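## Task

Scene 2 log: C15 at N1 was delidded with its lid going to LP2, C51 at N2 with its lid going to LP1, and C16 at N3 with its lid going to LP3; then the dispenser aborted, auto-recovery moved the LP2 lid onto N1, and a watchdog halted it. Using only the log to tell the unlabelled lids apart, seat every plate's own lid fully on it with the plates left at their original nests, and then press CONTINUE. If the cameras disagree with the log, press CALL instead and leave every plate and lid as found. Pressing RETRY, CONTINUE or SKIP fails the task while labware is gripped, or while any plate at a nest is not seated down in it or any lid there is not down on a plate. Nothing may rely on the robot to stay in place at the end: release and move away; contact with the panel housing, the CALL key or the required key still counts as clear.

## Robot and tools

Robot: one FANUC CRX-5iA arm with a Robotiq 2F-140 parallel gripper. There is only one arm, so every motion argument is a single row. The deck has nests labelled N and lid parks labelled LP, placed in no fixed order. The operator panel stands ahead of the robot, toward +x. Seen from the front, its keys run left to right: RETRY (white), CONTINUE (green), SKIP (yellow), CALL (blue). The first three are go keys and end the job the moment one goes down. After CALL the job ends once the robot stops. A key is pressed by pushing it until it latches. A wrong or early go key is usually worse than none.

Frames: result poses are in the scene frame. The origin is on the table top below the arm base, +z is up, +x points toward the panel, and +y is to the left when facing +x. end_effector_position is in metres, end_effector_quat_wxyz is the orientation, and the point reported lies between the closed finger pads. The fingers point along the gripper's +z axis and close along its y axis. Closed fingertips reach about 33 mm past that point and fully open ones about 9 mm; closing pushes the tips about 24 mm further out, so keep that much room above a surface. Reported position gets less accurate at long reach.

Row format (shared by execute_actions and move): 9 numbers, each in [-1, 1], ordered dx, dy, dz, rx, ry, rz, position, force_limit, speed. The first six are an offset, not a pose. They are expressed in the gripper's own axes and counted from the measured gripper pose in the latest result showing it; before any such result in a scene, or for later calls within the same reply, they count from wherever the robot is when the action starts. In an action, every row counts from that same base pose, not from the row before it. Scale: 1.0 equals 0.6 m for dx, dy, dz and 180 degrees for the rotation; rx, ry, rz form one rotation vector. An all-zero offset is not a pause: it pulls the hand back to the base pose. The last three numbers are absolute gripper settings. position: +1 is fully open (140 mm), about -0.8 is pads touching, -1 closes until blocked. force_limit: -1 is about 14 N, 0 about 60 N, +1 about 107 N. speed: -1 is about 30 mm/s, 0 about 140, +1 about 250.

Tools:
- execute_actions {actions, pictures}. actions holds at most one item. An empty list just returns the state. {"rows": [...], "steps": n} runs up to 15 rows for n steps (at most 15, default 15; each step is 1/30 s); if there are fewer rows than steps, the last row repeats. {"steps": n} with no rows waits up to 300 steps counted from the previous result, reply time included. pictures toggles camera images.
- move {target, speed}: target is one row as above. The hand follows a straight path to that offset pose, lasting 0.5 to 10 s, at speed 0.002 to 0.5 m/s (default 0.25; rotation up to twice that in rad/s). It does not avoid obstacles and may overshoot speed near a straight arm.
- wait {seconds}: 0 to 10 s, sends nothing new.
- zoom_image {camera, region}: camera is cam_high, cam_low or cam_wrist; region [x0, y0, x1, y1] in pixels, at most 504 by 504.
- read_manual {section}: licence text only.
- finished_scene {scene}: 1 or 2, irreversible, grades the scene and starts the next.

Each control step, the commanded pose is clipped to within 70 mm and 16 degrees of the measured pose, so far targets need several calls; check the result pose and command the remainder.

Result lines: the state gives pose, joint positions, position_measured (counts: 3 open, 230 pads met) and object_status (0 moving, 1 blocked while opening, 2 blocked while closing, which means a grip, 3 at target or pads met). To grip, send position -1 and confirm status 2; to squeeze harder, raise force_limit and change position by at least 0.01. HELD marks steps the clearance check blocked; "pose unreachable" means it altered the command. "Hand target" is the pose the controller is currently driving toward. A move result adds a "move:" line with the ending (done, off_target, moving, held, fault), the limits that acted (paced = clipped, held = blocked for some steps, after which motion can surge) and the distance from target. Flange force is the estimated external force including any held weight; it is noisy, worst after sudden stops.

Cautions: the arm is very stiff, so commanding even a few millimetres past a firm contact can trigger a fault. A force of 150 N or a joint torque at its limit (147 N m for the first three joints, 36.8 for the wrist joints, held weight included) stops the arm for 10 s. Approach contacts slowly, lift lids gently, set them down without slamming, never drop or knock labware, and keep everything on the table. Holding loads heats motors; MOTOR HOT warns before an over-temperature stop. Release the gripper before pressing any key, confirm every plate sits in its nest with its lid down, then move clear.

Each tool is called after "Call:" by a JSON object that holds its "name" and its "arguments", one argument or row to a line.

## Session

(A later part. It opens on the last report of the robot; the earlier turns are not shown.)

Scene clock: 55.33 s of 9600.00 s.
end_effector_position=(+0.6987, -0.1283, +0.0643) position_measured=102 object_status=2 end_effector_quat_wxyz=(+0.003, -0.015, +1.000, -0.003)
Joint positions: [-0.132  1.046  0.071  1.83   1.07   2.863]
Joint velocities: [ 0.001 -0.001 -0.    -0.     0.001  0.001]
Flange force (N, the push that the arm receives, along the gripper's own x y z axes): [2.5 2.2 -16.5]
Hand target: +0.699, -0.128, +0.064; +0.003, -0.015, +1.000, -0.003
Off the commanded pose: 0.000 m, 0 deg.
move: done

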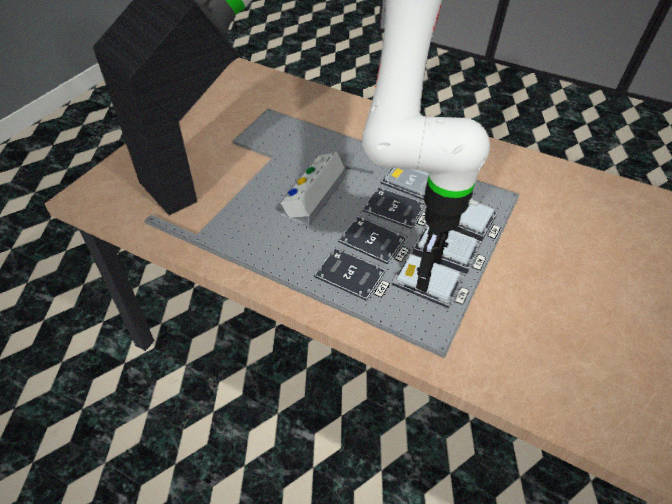

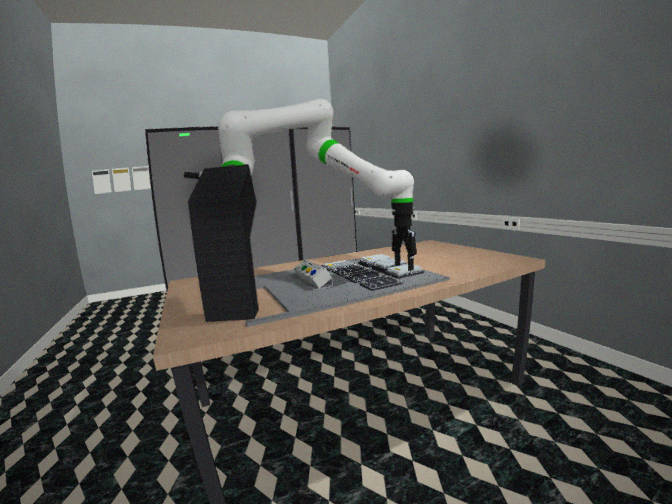

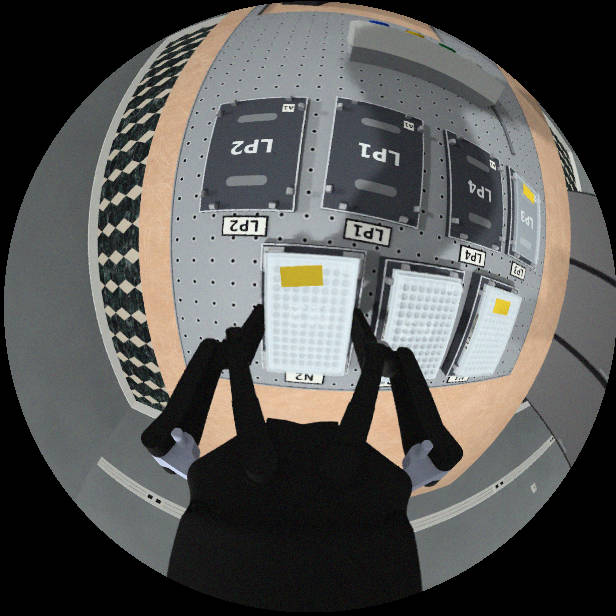

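Call:
{"name": "move", "arguments": {
  "target": [0,0,0,0,0,0,0.38,-0.7,-1]
}}

Call:
{"name": "zoom_image", "arguments": {
  "camera": "cam_wrist",
  "region": [240, 240, 380, 390]
}}

Call:
{"name": "move", "arguments": {
  "target": [0,0,-0.04,0,0,0,0.38,-0.7,-1],
  "speed": 0.08
}}

Call:
{"name": "move", "arguments": {
  "target": [0.28,0.535,0,0,0,0.015,0.38,-0.7,-1]
}}

Call:
{"name": "zoom_image", "arguments": {
  "camera": "cam_high",
  "region": [380, 185, 510, 315]
}}

Call:
{"name": "zoom_image", "arguments": {
  "camera": "cam_low",
  "region": [350, 245, 430, 290]
}}

Call:
{"name": "zoom_image", "arguments": {
  "camera": "cam_wrist",
  "region": [210, 210, 410, 410]
}}

Scene clock: 60.03 s of 9600.00 s.
end_effector_position=(+0.6987, -0.1282, +0.0642) position_measured=81 object_status=3 end_effector_quat_wxyz=(+0.003, -0.015, +1.000, -0.003)
Joint positions: [-0.132  1.046  0.071  1.83   1.07   2.864]
Joint velocities: [-0.001  0.     0.    -0.001  0.     0.   ]
Flange force (N, the push that the arm receives, along the gripper's own x y z axes): [2.6 -0.8 -4.6]
Hand target: +0.699, -0.128, +0.064; +0.003, -0.015, +1.000, -0.003
Off the commanded pose: 0.000 m, 0 deg.
After step 90, 1.00 s passed at rest.
move: done

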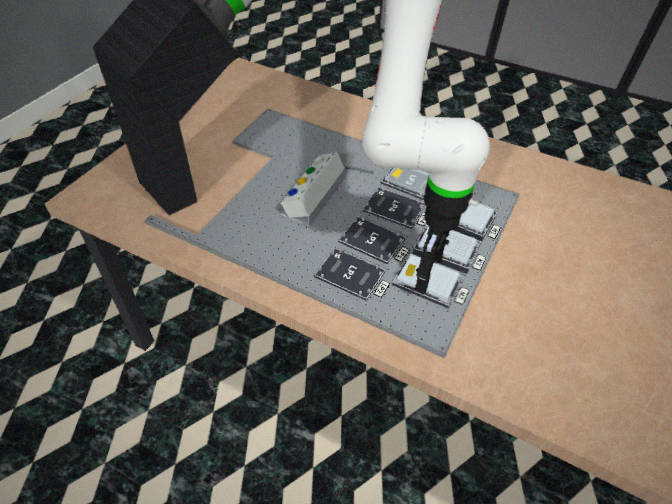

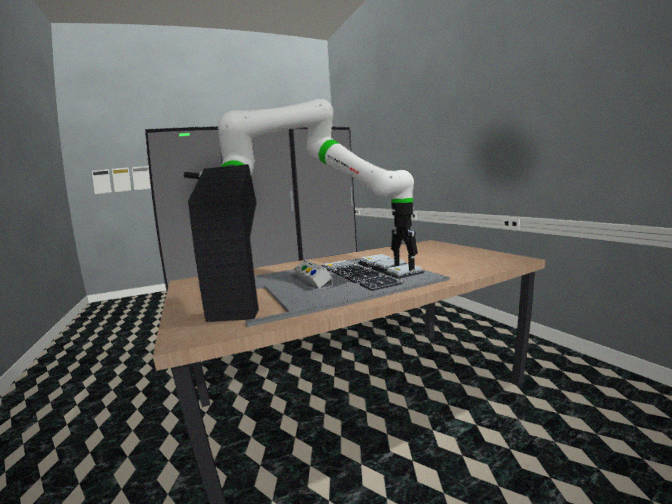

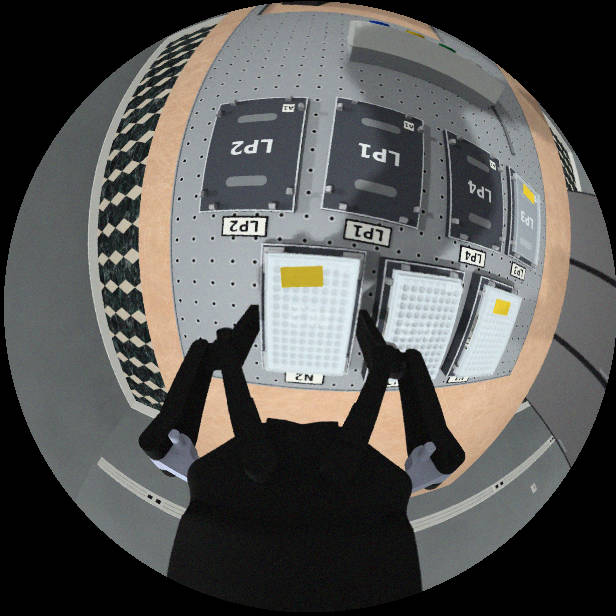

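Region (240, 240, 380, 390) of cam_wrist's 616x616 image, scaled by 3.360, with more detail than that image has; it fills the left 470 columns of this view, and the rest is white.

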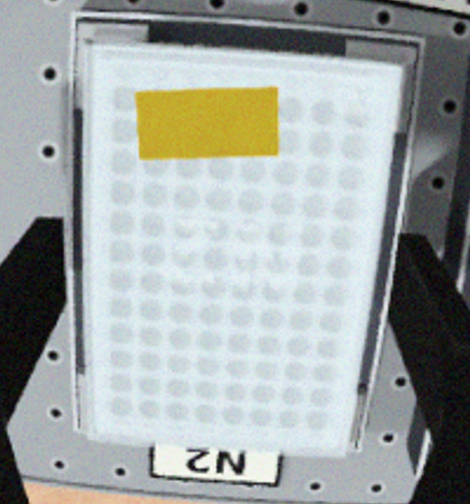

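Scene clock: 60.77 s of 9600.00 s.
end_effector_position=(+0.6986, -0.1282, +0.0882) position_measured=81 object_status=3 end_effector_quat_wxyz=(+0.003, -0.015, +1.000, -0.003)
Joint positions: [-0.167  1.02   0.058  1.862  1.092  2.856]
Joint velocities: [-0.001 -0.001  0.     0.001 -0.002 -0.002]
Flange force (N, the push that the arm receives, along the gripper's own x y z axes): [2.5 -0.7 -4.3]
Hand target: +0.699, -0.128, +0.088; +0.003, -0.015, +1.000, -0.003
Off the commanded pose: 0.000 m, 0 deg.
move: done

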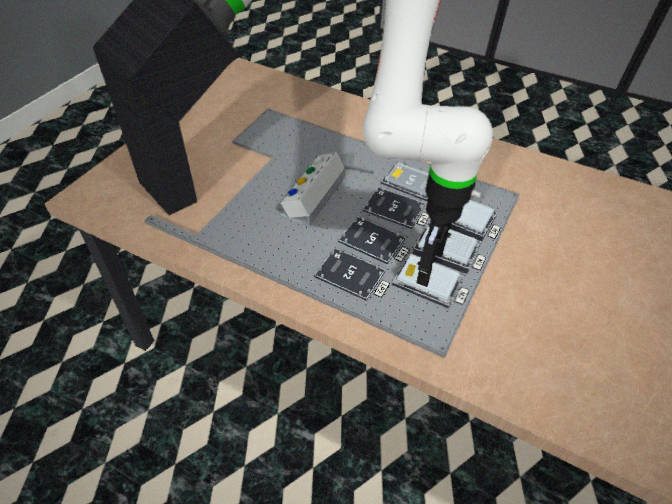

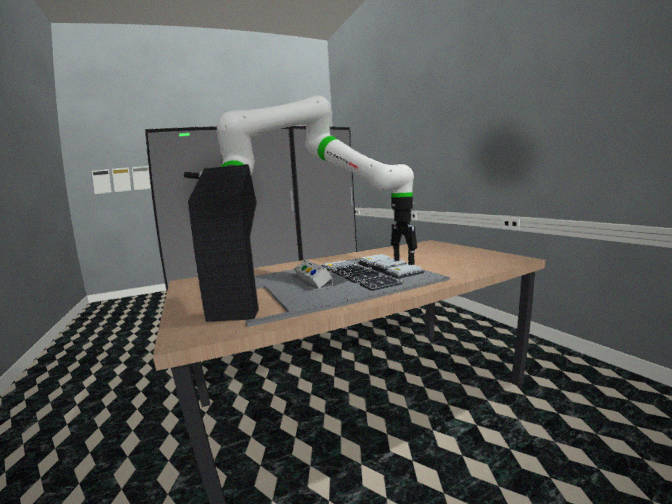

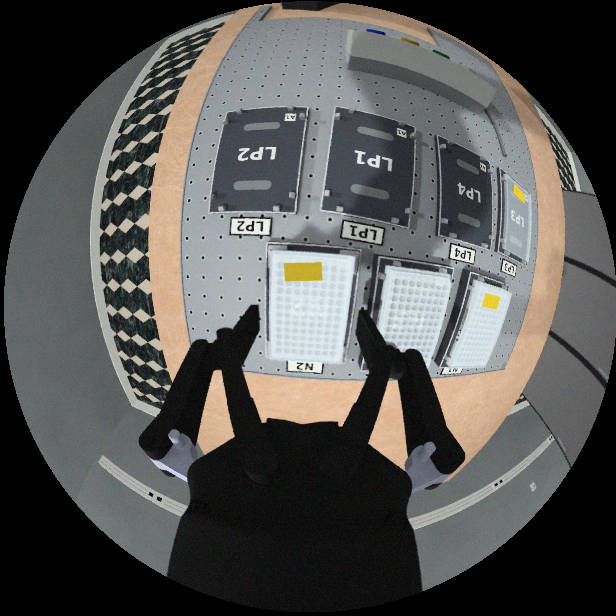

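Scene clock: 62.67 s of 9600.00 s.
end_effector_position=(+0.5203, +0.1873, +0.0868) position_measured=81 object_status=3 end_effector_quat_wxyz=(+0.003, +0.009, +1.000, -0.002)
Joint positions: [ 0.218  0.242 -0.702  1.581  0.876  2.748]
Joint velocities: [ 0.    -0.001 -0.    -0.    -0.     0.   ]
Flange force (N, the push that the arm receives, along the gripper's own x y z axes): [1.8 -2.2 -3.5]
Hand target: +0.520, +0.187, +0.087; +0.003, +0.009, +1.000, -0.002
Off the commanded pose: 0.001 m, 0 deg.
move: done

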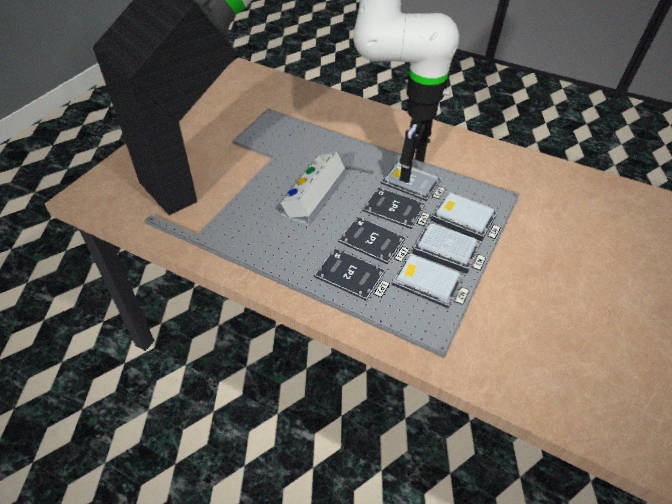

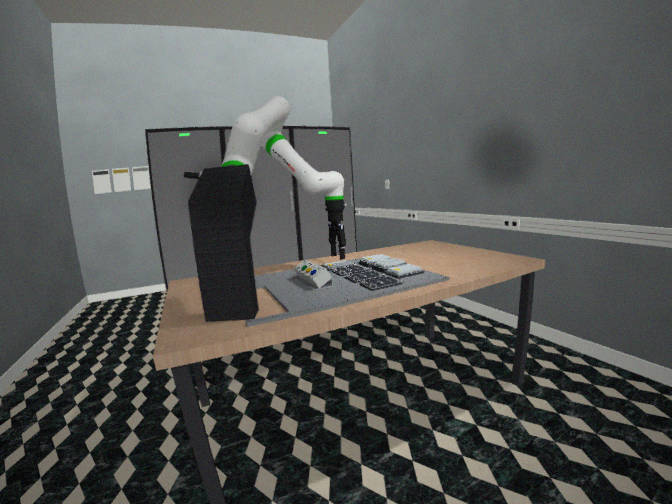

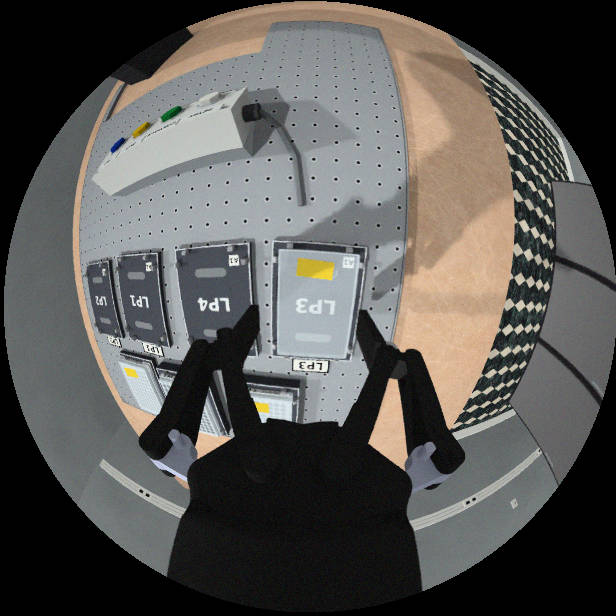

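Region (380, 185, 510, 315) of cam_high's 672x504 image, scaled by 3.877, with more detail than that image has.

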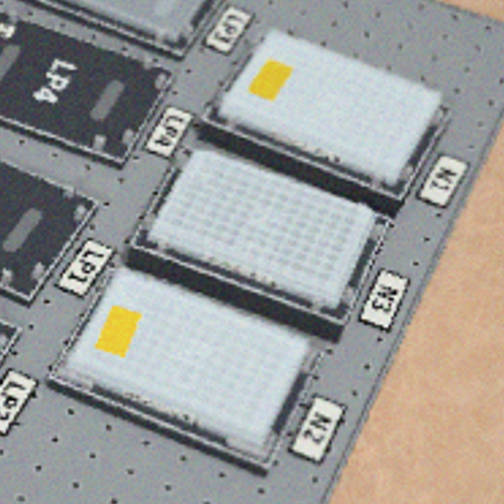

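Region (350, 245, 430, 290) of cam_low's 672x504 image, scaled by 6.300, with more detail than that image has; it fills the top 284 rows of this view, and the rest is white.

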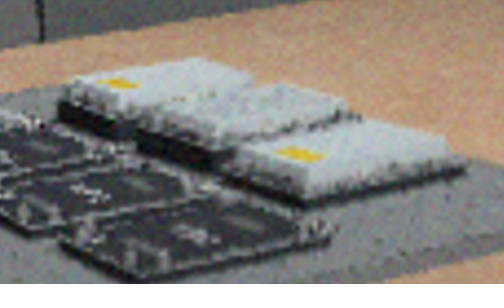

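Region (210, 210, 410, 410) of cam_wrist's 616x616 image, scaled by 2.520, with more detail than that image has.

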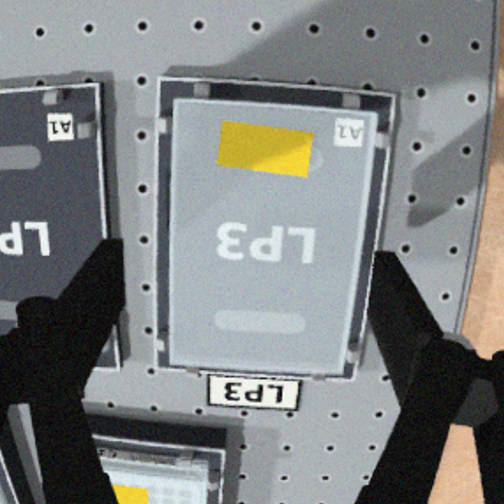

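Seated. Shift +7 mm, lower to .061.

Call:
{"name": "move", "arguments": {
  "target": [0,0.012,0.043,0,0,0.002,0.38,-0.7,-1],
  "speed": 0.05
}}

Call:
{"name": "zoom_image", "arguments": {
  "camera": "cam_wrist",
  "region": [240, 240, 380, 390]
}}

Scene clock: 64.77 s of 9600.00 s.
end_effector_position=(+0.5205, +0.1944, +0.0610) position_measured=81 object_status=3 end_effector_quat_wxyz=(+0.003, +0.012, +1.000, -0.002)
Joint positions: [ 0.289  0.275 -0.682  1.511  0.835  2.759]
Joint velocities: [ 0.001  0.001  0.    -0.001 -0.001 -0.001]
Flange force (N, the push that the arm receives, along the gripper's own x y z axes): [0.0 -3.6 -2.4]
Hand target: +0.520, +0.194, +0.061; +0.003, +0.012, +1.000, -0.002
Off the commanded pose: 0.000 m, 0 deg.
move: done

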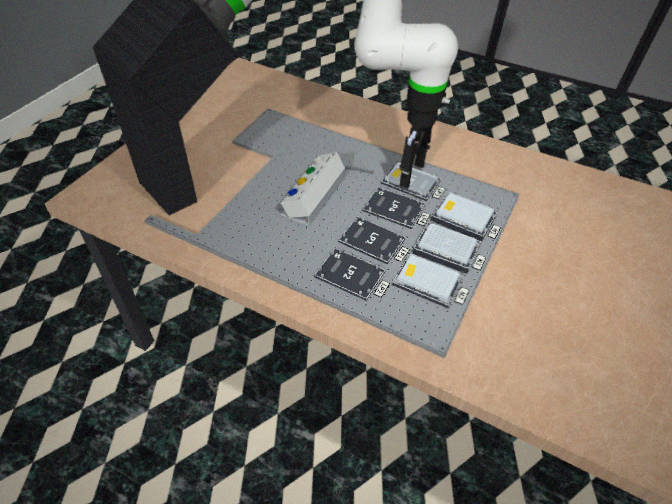

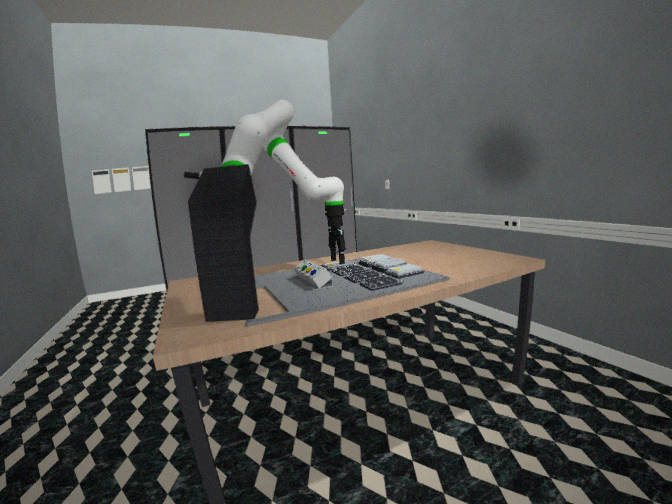

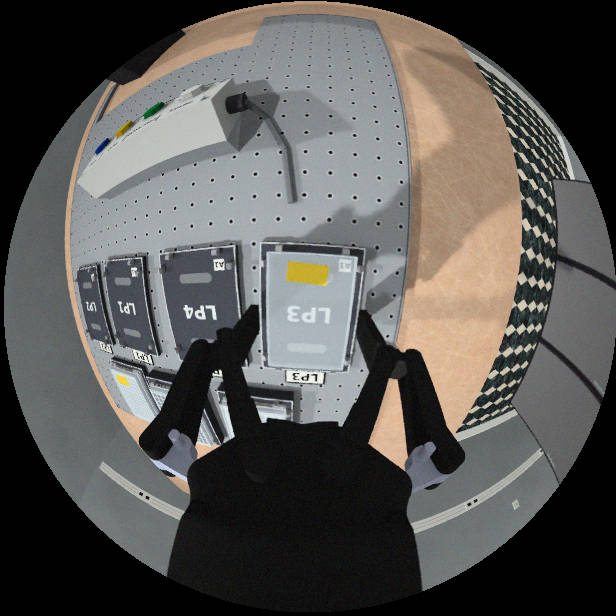

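Region (240, 240, 380, 390) of cam_wrist's 616x616 image, scaled by 3.360, with more detail than that image has; it fills the left 470 columns of this view, and the rest is white.

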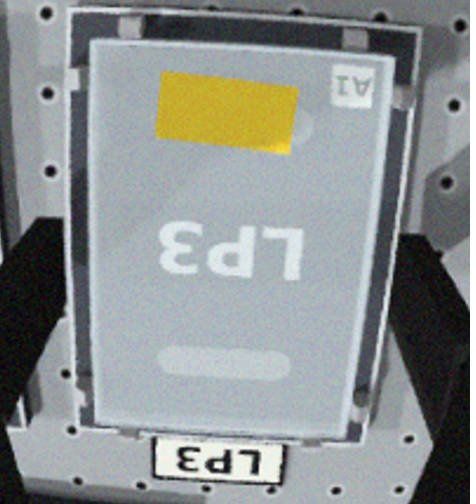

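Call:
{"name": "move", "arguments": {
  "target": [0,-0.0005,0.014,0,0,-0.002,0.38,-0.7,-1],
  "speed": 0.02
}}

Call:
{"name": "move", "arguments": {
  "target": [0,0,0,0,0,0,-1,-0.7,-1]
}}

Call:
{"name": "zoom_image", "arguments": {
  "camera": "cam_wrist",
  "region": [240, 240, 380, 390]
}}

Scene clock: 67.00 s of 9600.00 s.
end_effector_position=(+0.5205, +0.1941, +0.0526) position_measured=81 object_status=3 end_effector_quat_wxyz=(+0.003, +0.009, +1.000, -0.002)
Joint positions: [ 0.309  0.289 -0.675  1.488  0.824  2.777]
Joint velocities: [-0.    -0.001 -0.     0.001 -0.     0.001]
Flange force (N, the push that the arm receives, along the gripper's own x y z axes): [0.4 -2.9 -2.5]
Hand target: +0.520, +0.194, +0.053; +0.003, +0.009, +1.000, -0.002
Off the commanded pose: 0.000 m, 0 deg.
move: done

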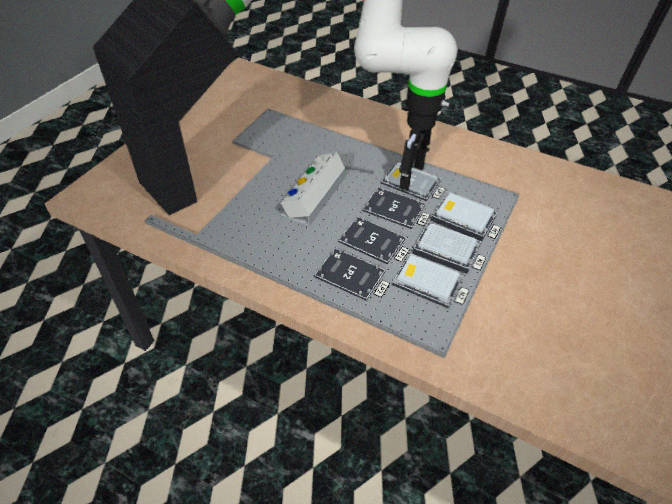

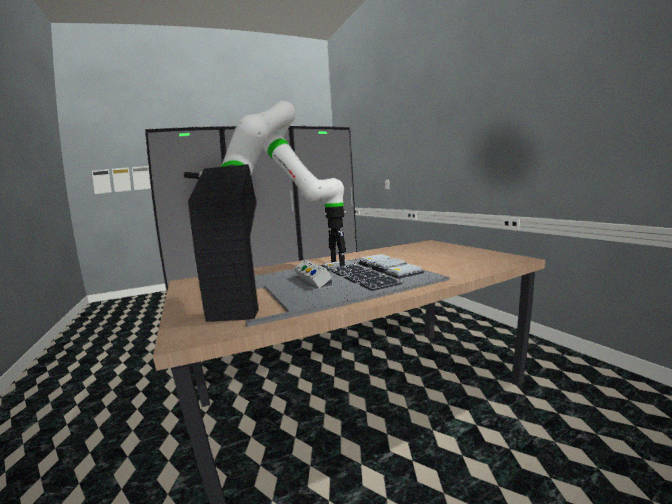

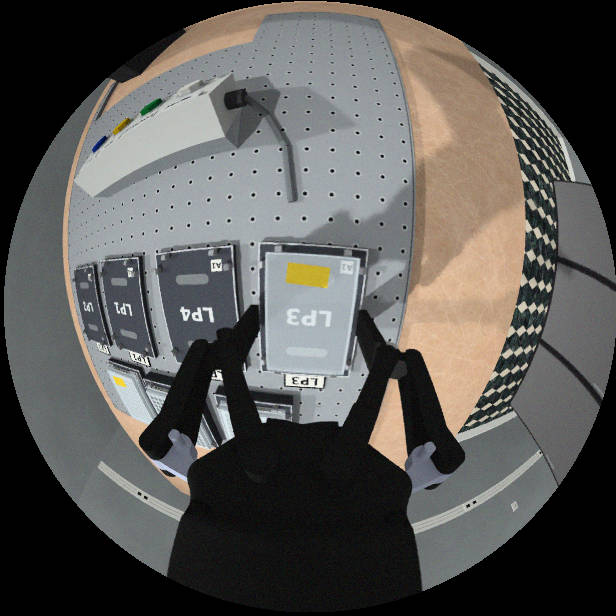

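Scene clock: 67.67 s of 9600.00 s.
end_effector_position=(+0.5205, +0.1941, +0.0526) position_measured=102 object_status=2 end_effector_quat_wxyz=(+0.003, +0.009, +1.000, -0.002)
Joint positions: [ 0.309  0.289 -0.675  1.488  0.824  2.777]
Joint velocities: [ 0.     0.001  0.     0.002  0.    -0.001]
Flange force (N, the push that the arm receives, along the gripper's own x y z axes): [9.0 -1.4 -28.4]
Hand target: +0.520, +0.194, +0.053; +0.003, +0.009, +1.000, -0.002
Off the commanded pose: 0.000 m, 0 deg.
move: done

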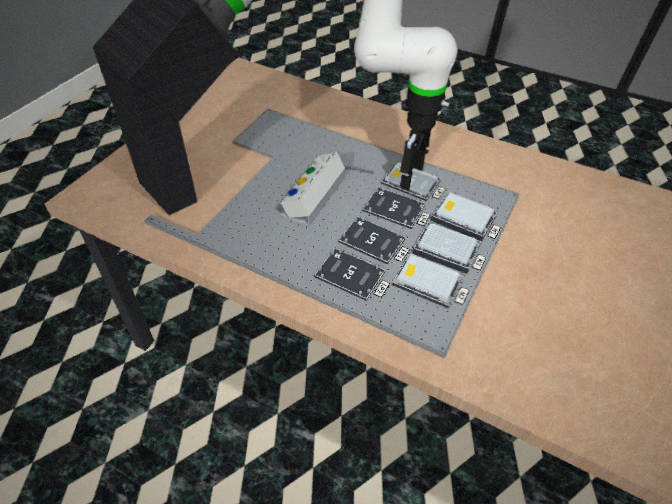

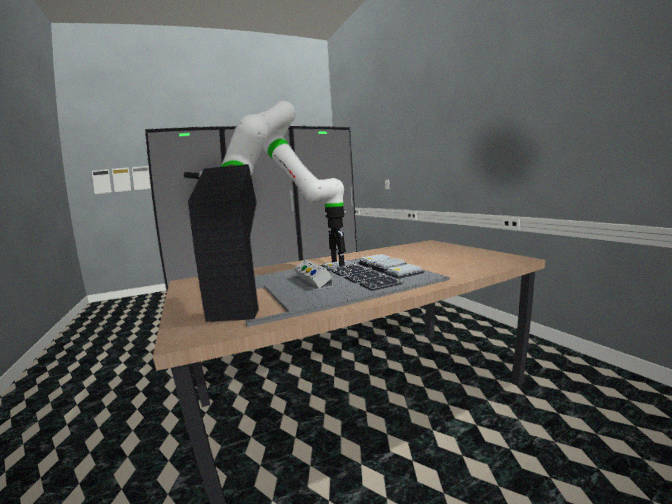

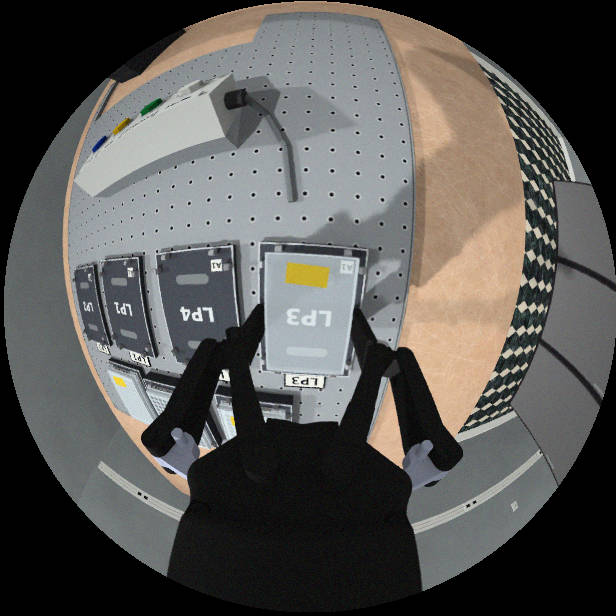

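Region (240, 240, 380, 390) of cam_wrist's 616x616 image, scaled by 3.360, with more detail than that image has; it fills the left 470 columns of this view, and the rest is white.

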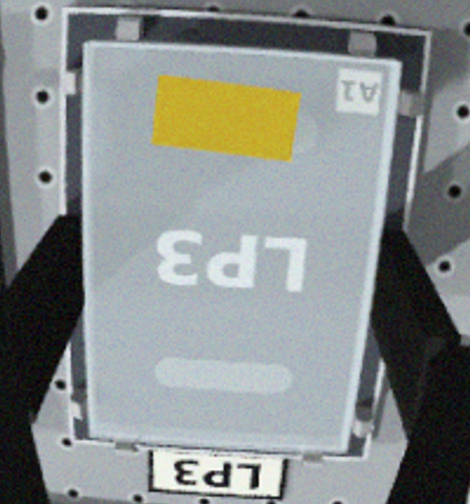

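Call:
{"name": "move", "arguments": {
  "target": [0,0,-0.07,0,0,0,-1,-0.7,-1],
  "speed": 0.06
}}

Call:
{"name": "move", "arguments": {
  "target": [-0.306,-0.335,0.008,0,0,-0.008,-1,-0.7,-1],
  "speed": 0.18
}}

Call:
{"name": "zoom_image", "arguments": {
  "camera": "cam_wrist",
  "region": [240, 240, 380, 390]
}}

Scene clock: 71.03 s of 9600.00 s.
end_effector_position=(+0.5203, +0.1942, +0.0946) position_measured=102 object_status=2 end_effector_quat_wxyz=(+0.003, +0.009, +1.000, -0.002)
Joint positions: [ 0.206  0.22  -0.704  1.607  0.884  2.722]
Joint velocities: [-0.001 -0.001 -0.    -0.     0.    -0.   ]
Flange force (N, the push that the arm receives, along the gripper's own x y z axes): [0.3 -2.4 -4.9]
Hand target: +0.520, +0.194, +0.095; +0.003, +0.009, +1.000, -0.002
Off the commanded pose: 0.000 m, 0 deg.
move: done

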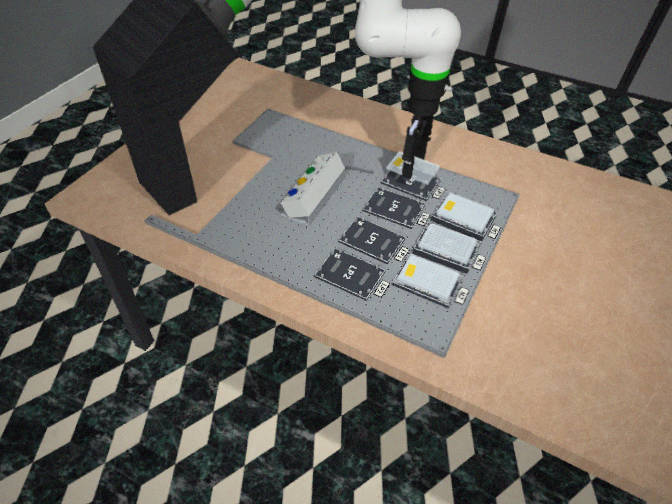

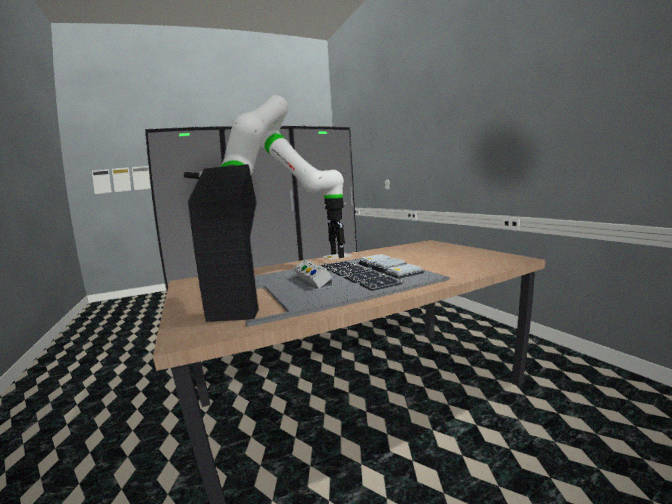

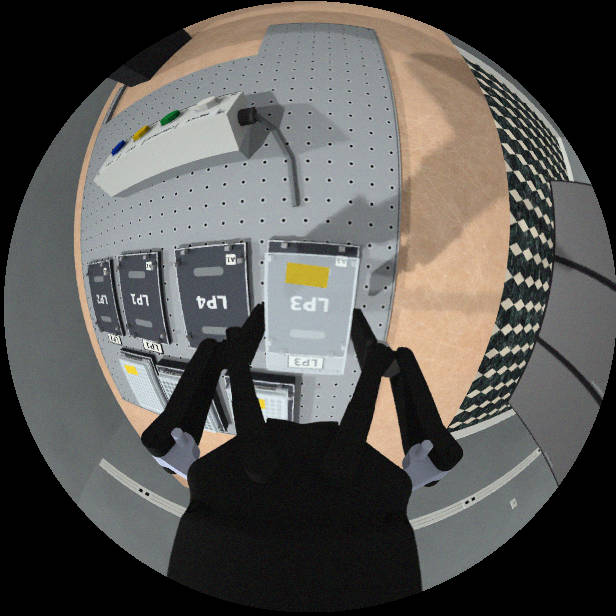

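Scene clock: 72.97 s of 9600.00 s.
end_effector_position=(+0.7010, -0.0095, +0.0910) position_measured=102 object_status=2 end_effector_quat_wxyz=(+0.003, -0.004, +1.000, -0.002)
Joint positions: [-0.075  0.807 -0.081  1.835  1.059  2.736]
Joint velocities: [-0.001  0.     0.001 -0.     0.    -0.002]
Flange force (N, the push that the arm receives, along the gripper's own x y z axes): [4.0 -0.1 -3.1]
Hand target: +0.701, -0.010, +0.091; +0.003, -0.004, +1.000, -0.002
Off the commanded pose: 0.001 m, 0 deg.
move: done

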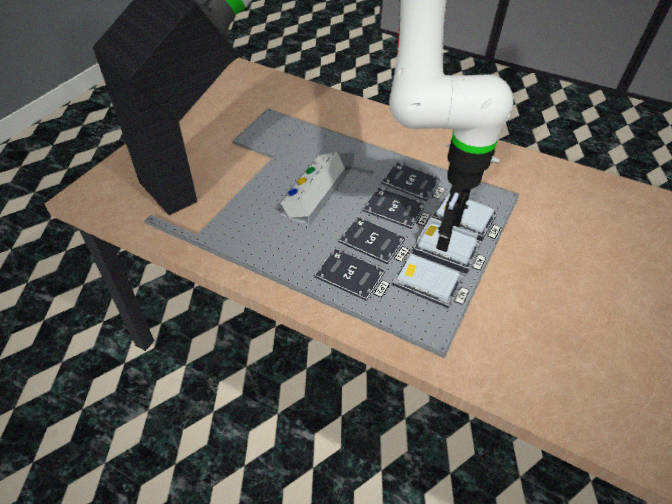

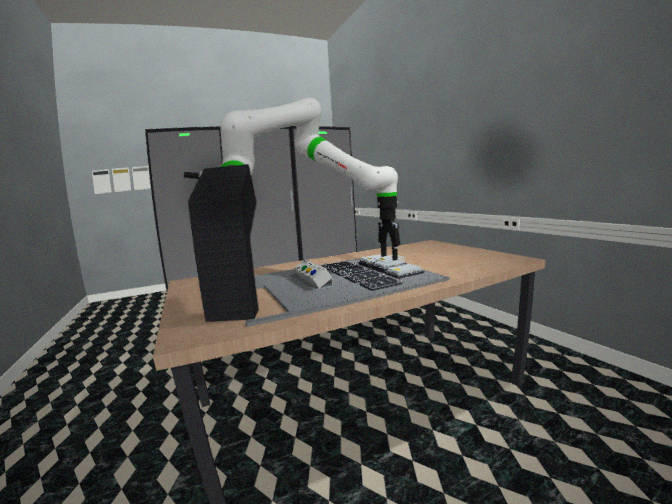

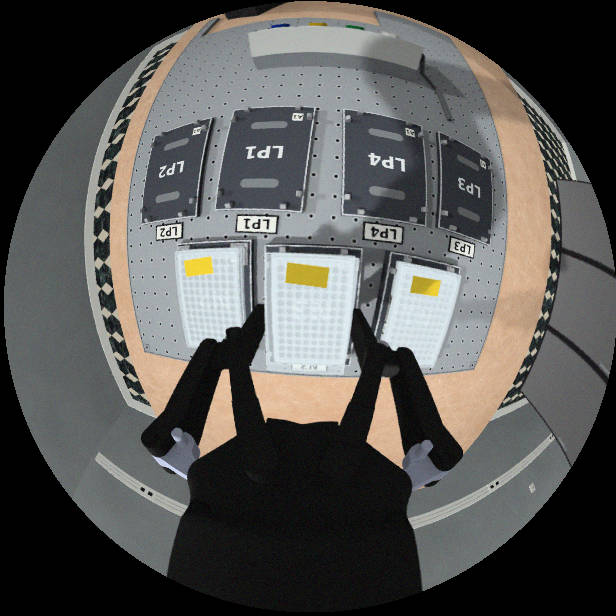

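Region (240, 240, 380, 390) of cam_wrist's 616x616 image, scaled by 3.360, with more detail than that image has; it fills the left 470 columns of this view, and the rest is white.

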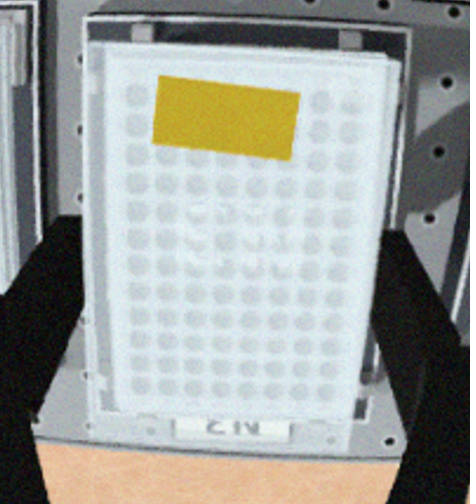

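Call:
{"name": "move", "arguments": {
  "target": [-0.0015,0.0035,0.013,0,0,-0.009,-1,-0.7,-1],
  "speed": 0.02
}}

Call:
{"name": "zoom_image", "arguments": {
  "camera": "cam_wrist",
  "region": [240, 240, 380, 390]
}}

Scene clock: 75.33 s of 9600.00 s.
end_effector_position=(+0.7019, -0.0074, +0.0832) position_measured=102 object_status=2 end_effector_quat_wxyz=(+0.003, -0.018, +1.000, -0.002)
Joint positions: [-0.061  0.813 -0.076  1.825  1.051  2.763]
Joint velocities: [ 0.    -0.001  0.    -0.001  0.001 -0.   ]
Flange force (N, the push that the arm receives, along the gripper's own x y z axes): [3.5 -0.5 -3.2]
Hand target: +0.702, -0.007, +0.083; +0.003, -0.018, +1.000, -0.002
Off the commanded pose: 0.000 m, 0 deg.
move: done

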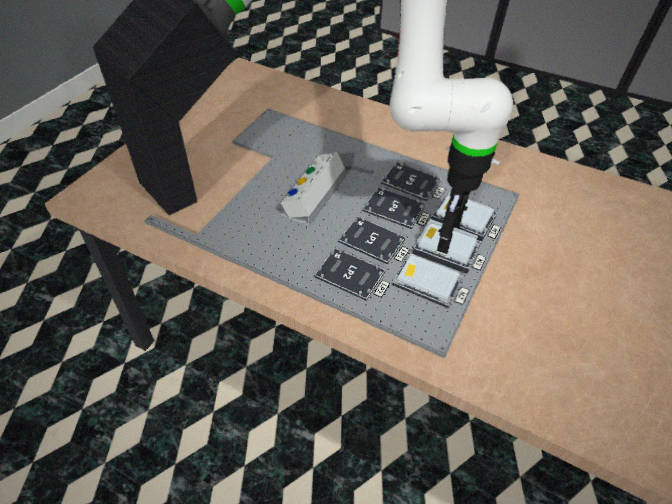

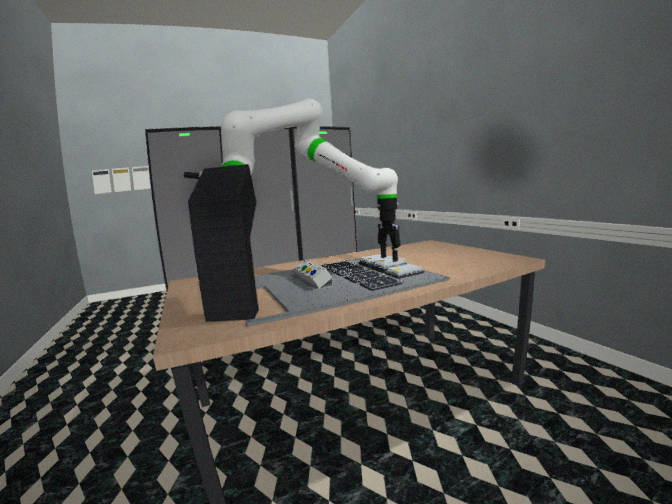

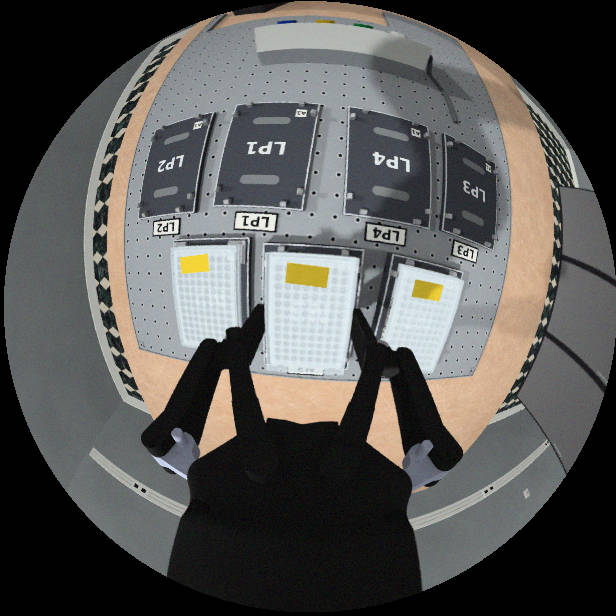

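Region (240, 240, 380, 390) of cam_wrist's 616x616 image, scaled by 3.360, with more detail than that image has; it fills the left 470 columns of this view, and the rest is white.

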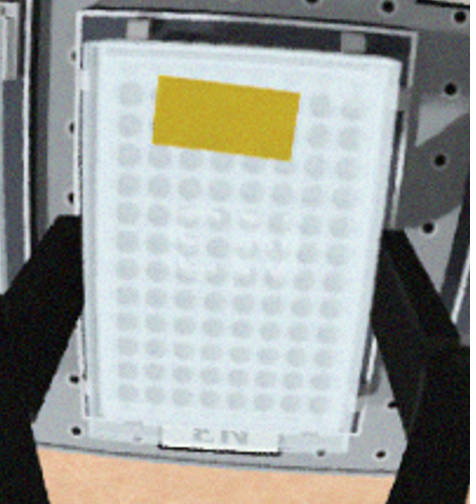

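Call:
{"name": "move", "arguments": {
  "target": [-0.001,0.0005,0.011,0,0,-0.001,-1,-0.7,-1],
  "speed": 0.008
}}

Call:
{"name": "zoom_image", "arguments": {
  "camera": "cam_wrist",
  "region": [240, 240, 380, 390]
}}

Scene clock: 77.77 s of 9600.00 s.
end_effector_position=(+0.7025, -0.0071, +0.0766) position_measured=102 object_status=2 end_effector_quat_wxyz=(+0.003, -0.020, +1.000, -0.002)
Joint positions: [-0.051  0.821 -0.071  1.816  1.044  2.767]
Joint velocities: [-0.     0.002  0.    -0.001  0.001 -0.001]
Flange force (N, the push that the arm receives, along the gripper's own x y z axes): [-0.3 -1.7 -3.7]
Hand target: +0.703, -0.007, +0.077; +0.003, -0.020, +1.000, -0.002
Off the commanded pose: 0.000 m, 0 deg.
move: done

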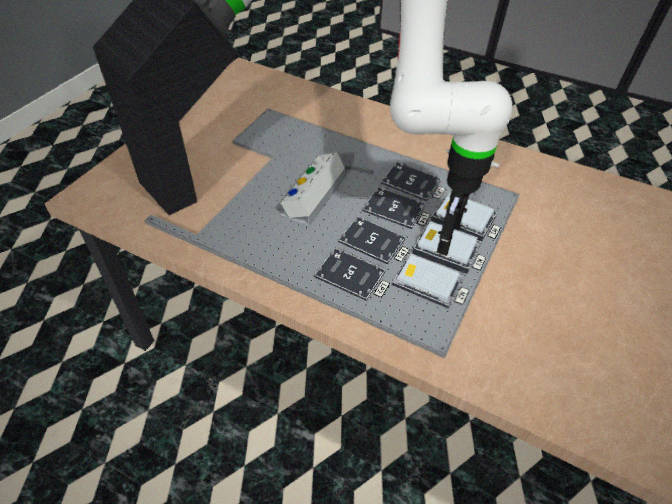

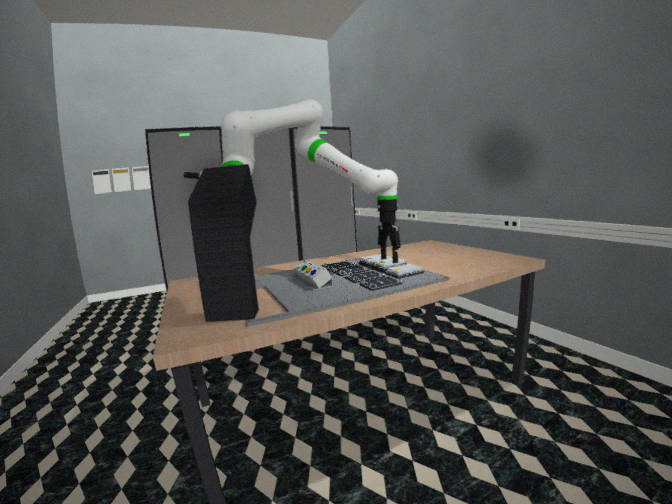

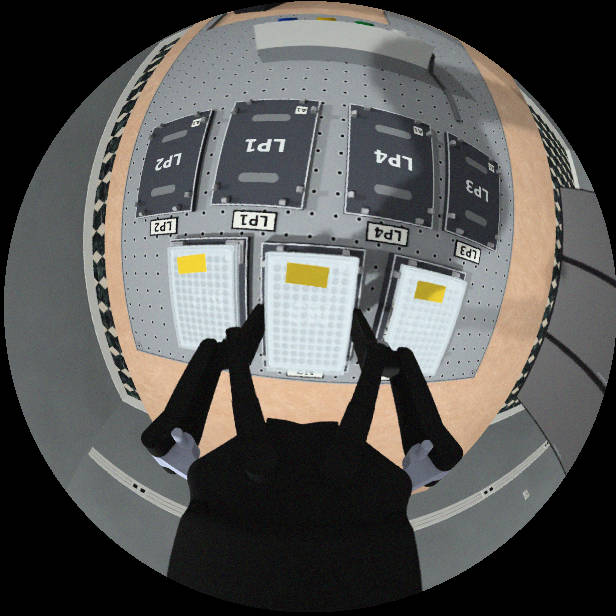

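Region (240, 240, 380, 390) of cam_wrist's 616x616 image, scaled by 3.360, with more detail than that image has; it fills the left 470 columns of this view, and the rest is white.

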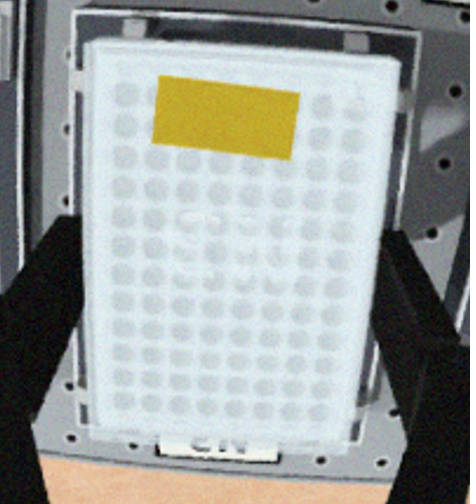

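Call:
{"name": "move", "arguments": {
  "target": [0,0,0.004,0,0,0,-1,-0.7,-1],
  "speed": 0.006
}}

Call:
{"name": "zoom_image", "arguments": {
  "camera": "cam_wrist",
  "region": [240, 240, 380, 390]
}}

Scene clock: 79.67 s of 9600.00 s.
end_effector_position=(+0.7026, -0.0071, +0.0742) position_measured=102 object_status=2 end_effector_quat_wxyz=(+0.003, -0.020, +1.000, -0.002)
Joint positions: [-0.047  0.824 -0.07   1.813  1.041  2.768]
Joint velocities: [-0.     0.     0.    -0.001  0.    -0.001]
Flange force (N, the push that the arm receives, along the gripper's own x y z axes): [-1.4 -1.1 -16.3]
Hand target: +0.703, -0.007, +0.074; +0.003, -0.020, +1.000, -0.002
Off the commanded pose: 0.000 m, 0 deg.
move: done

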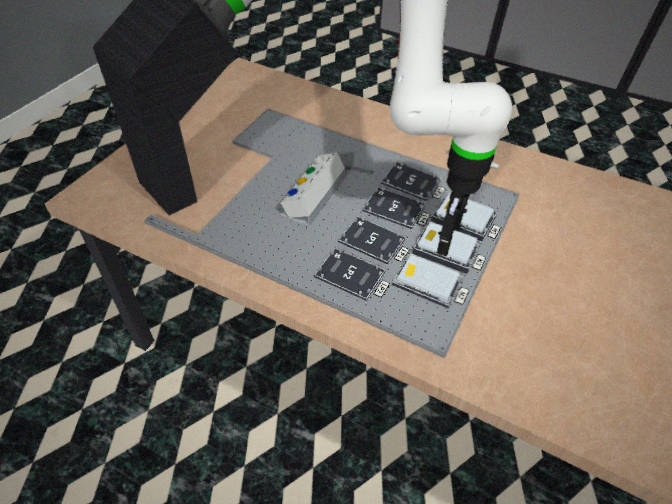

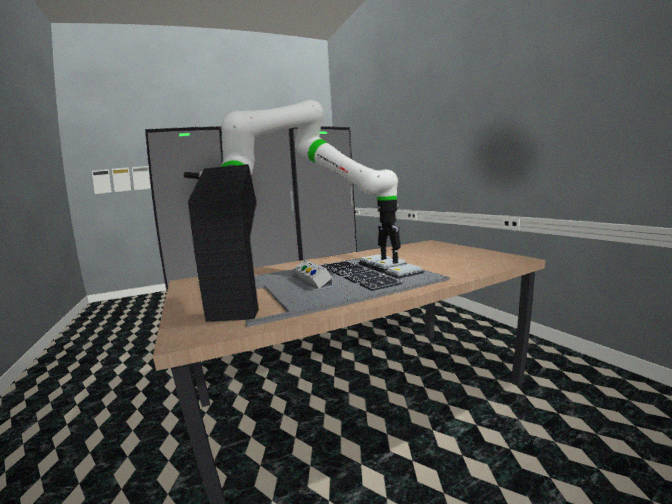

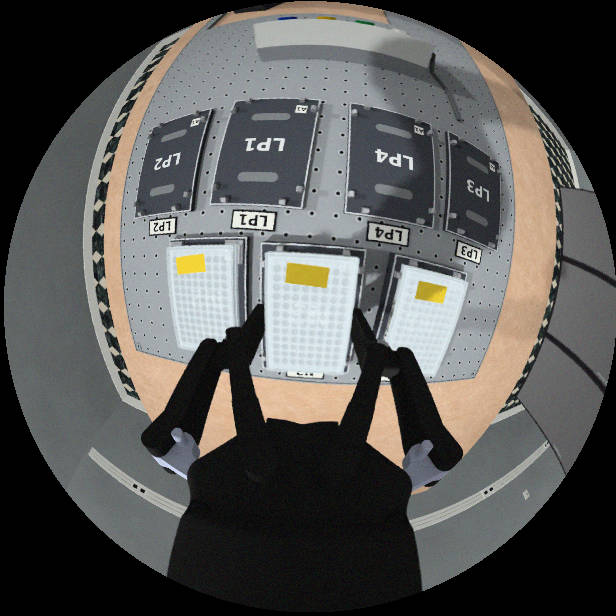

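Region (240, 240, 380, 390) of cam_wrist's 616x616 image, scaled by 3.360, with more detail than that image has; it fills the left 470 columns of this view, and the rest is white.

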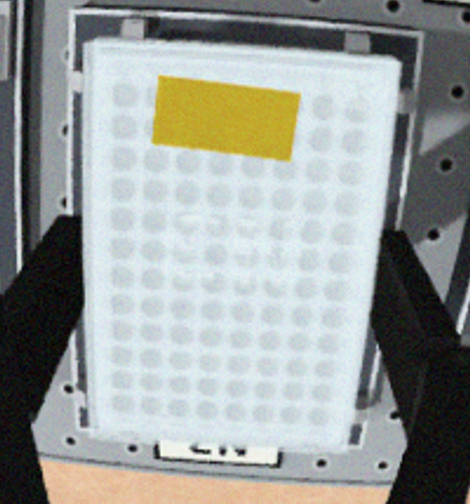

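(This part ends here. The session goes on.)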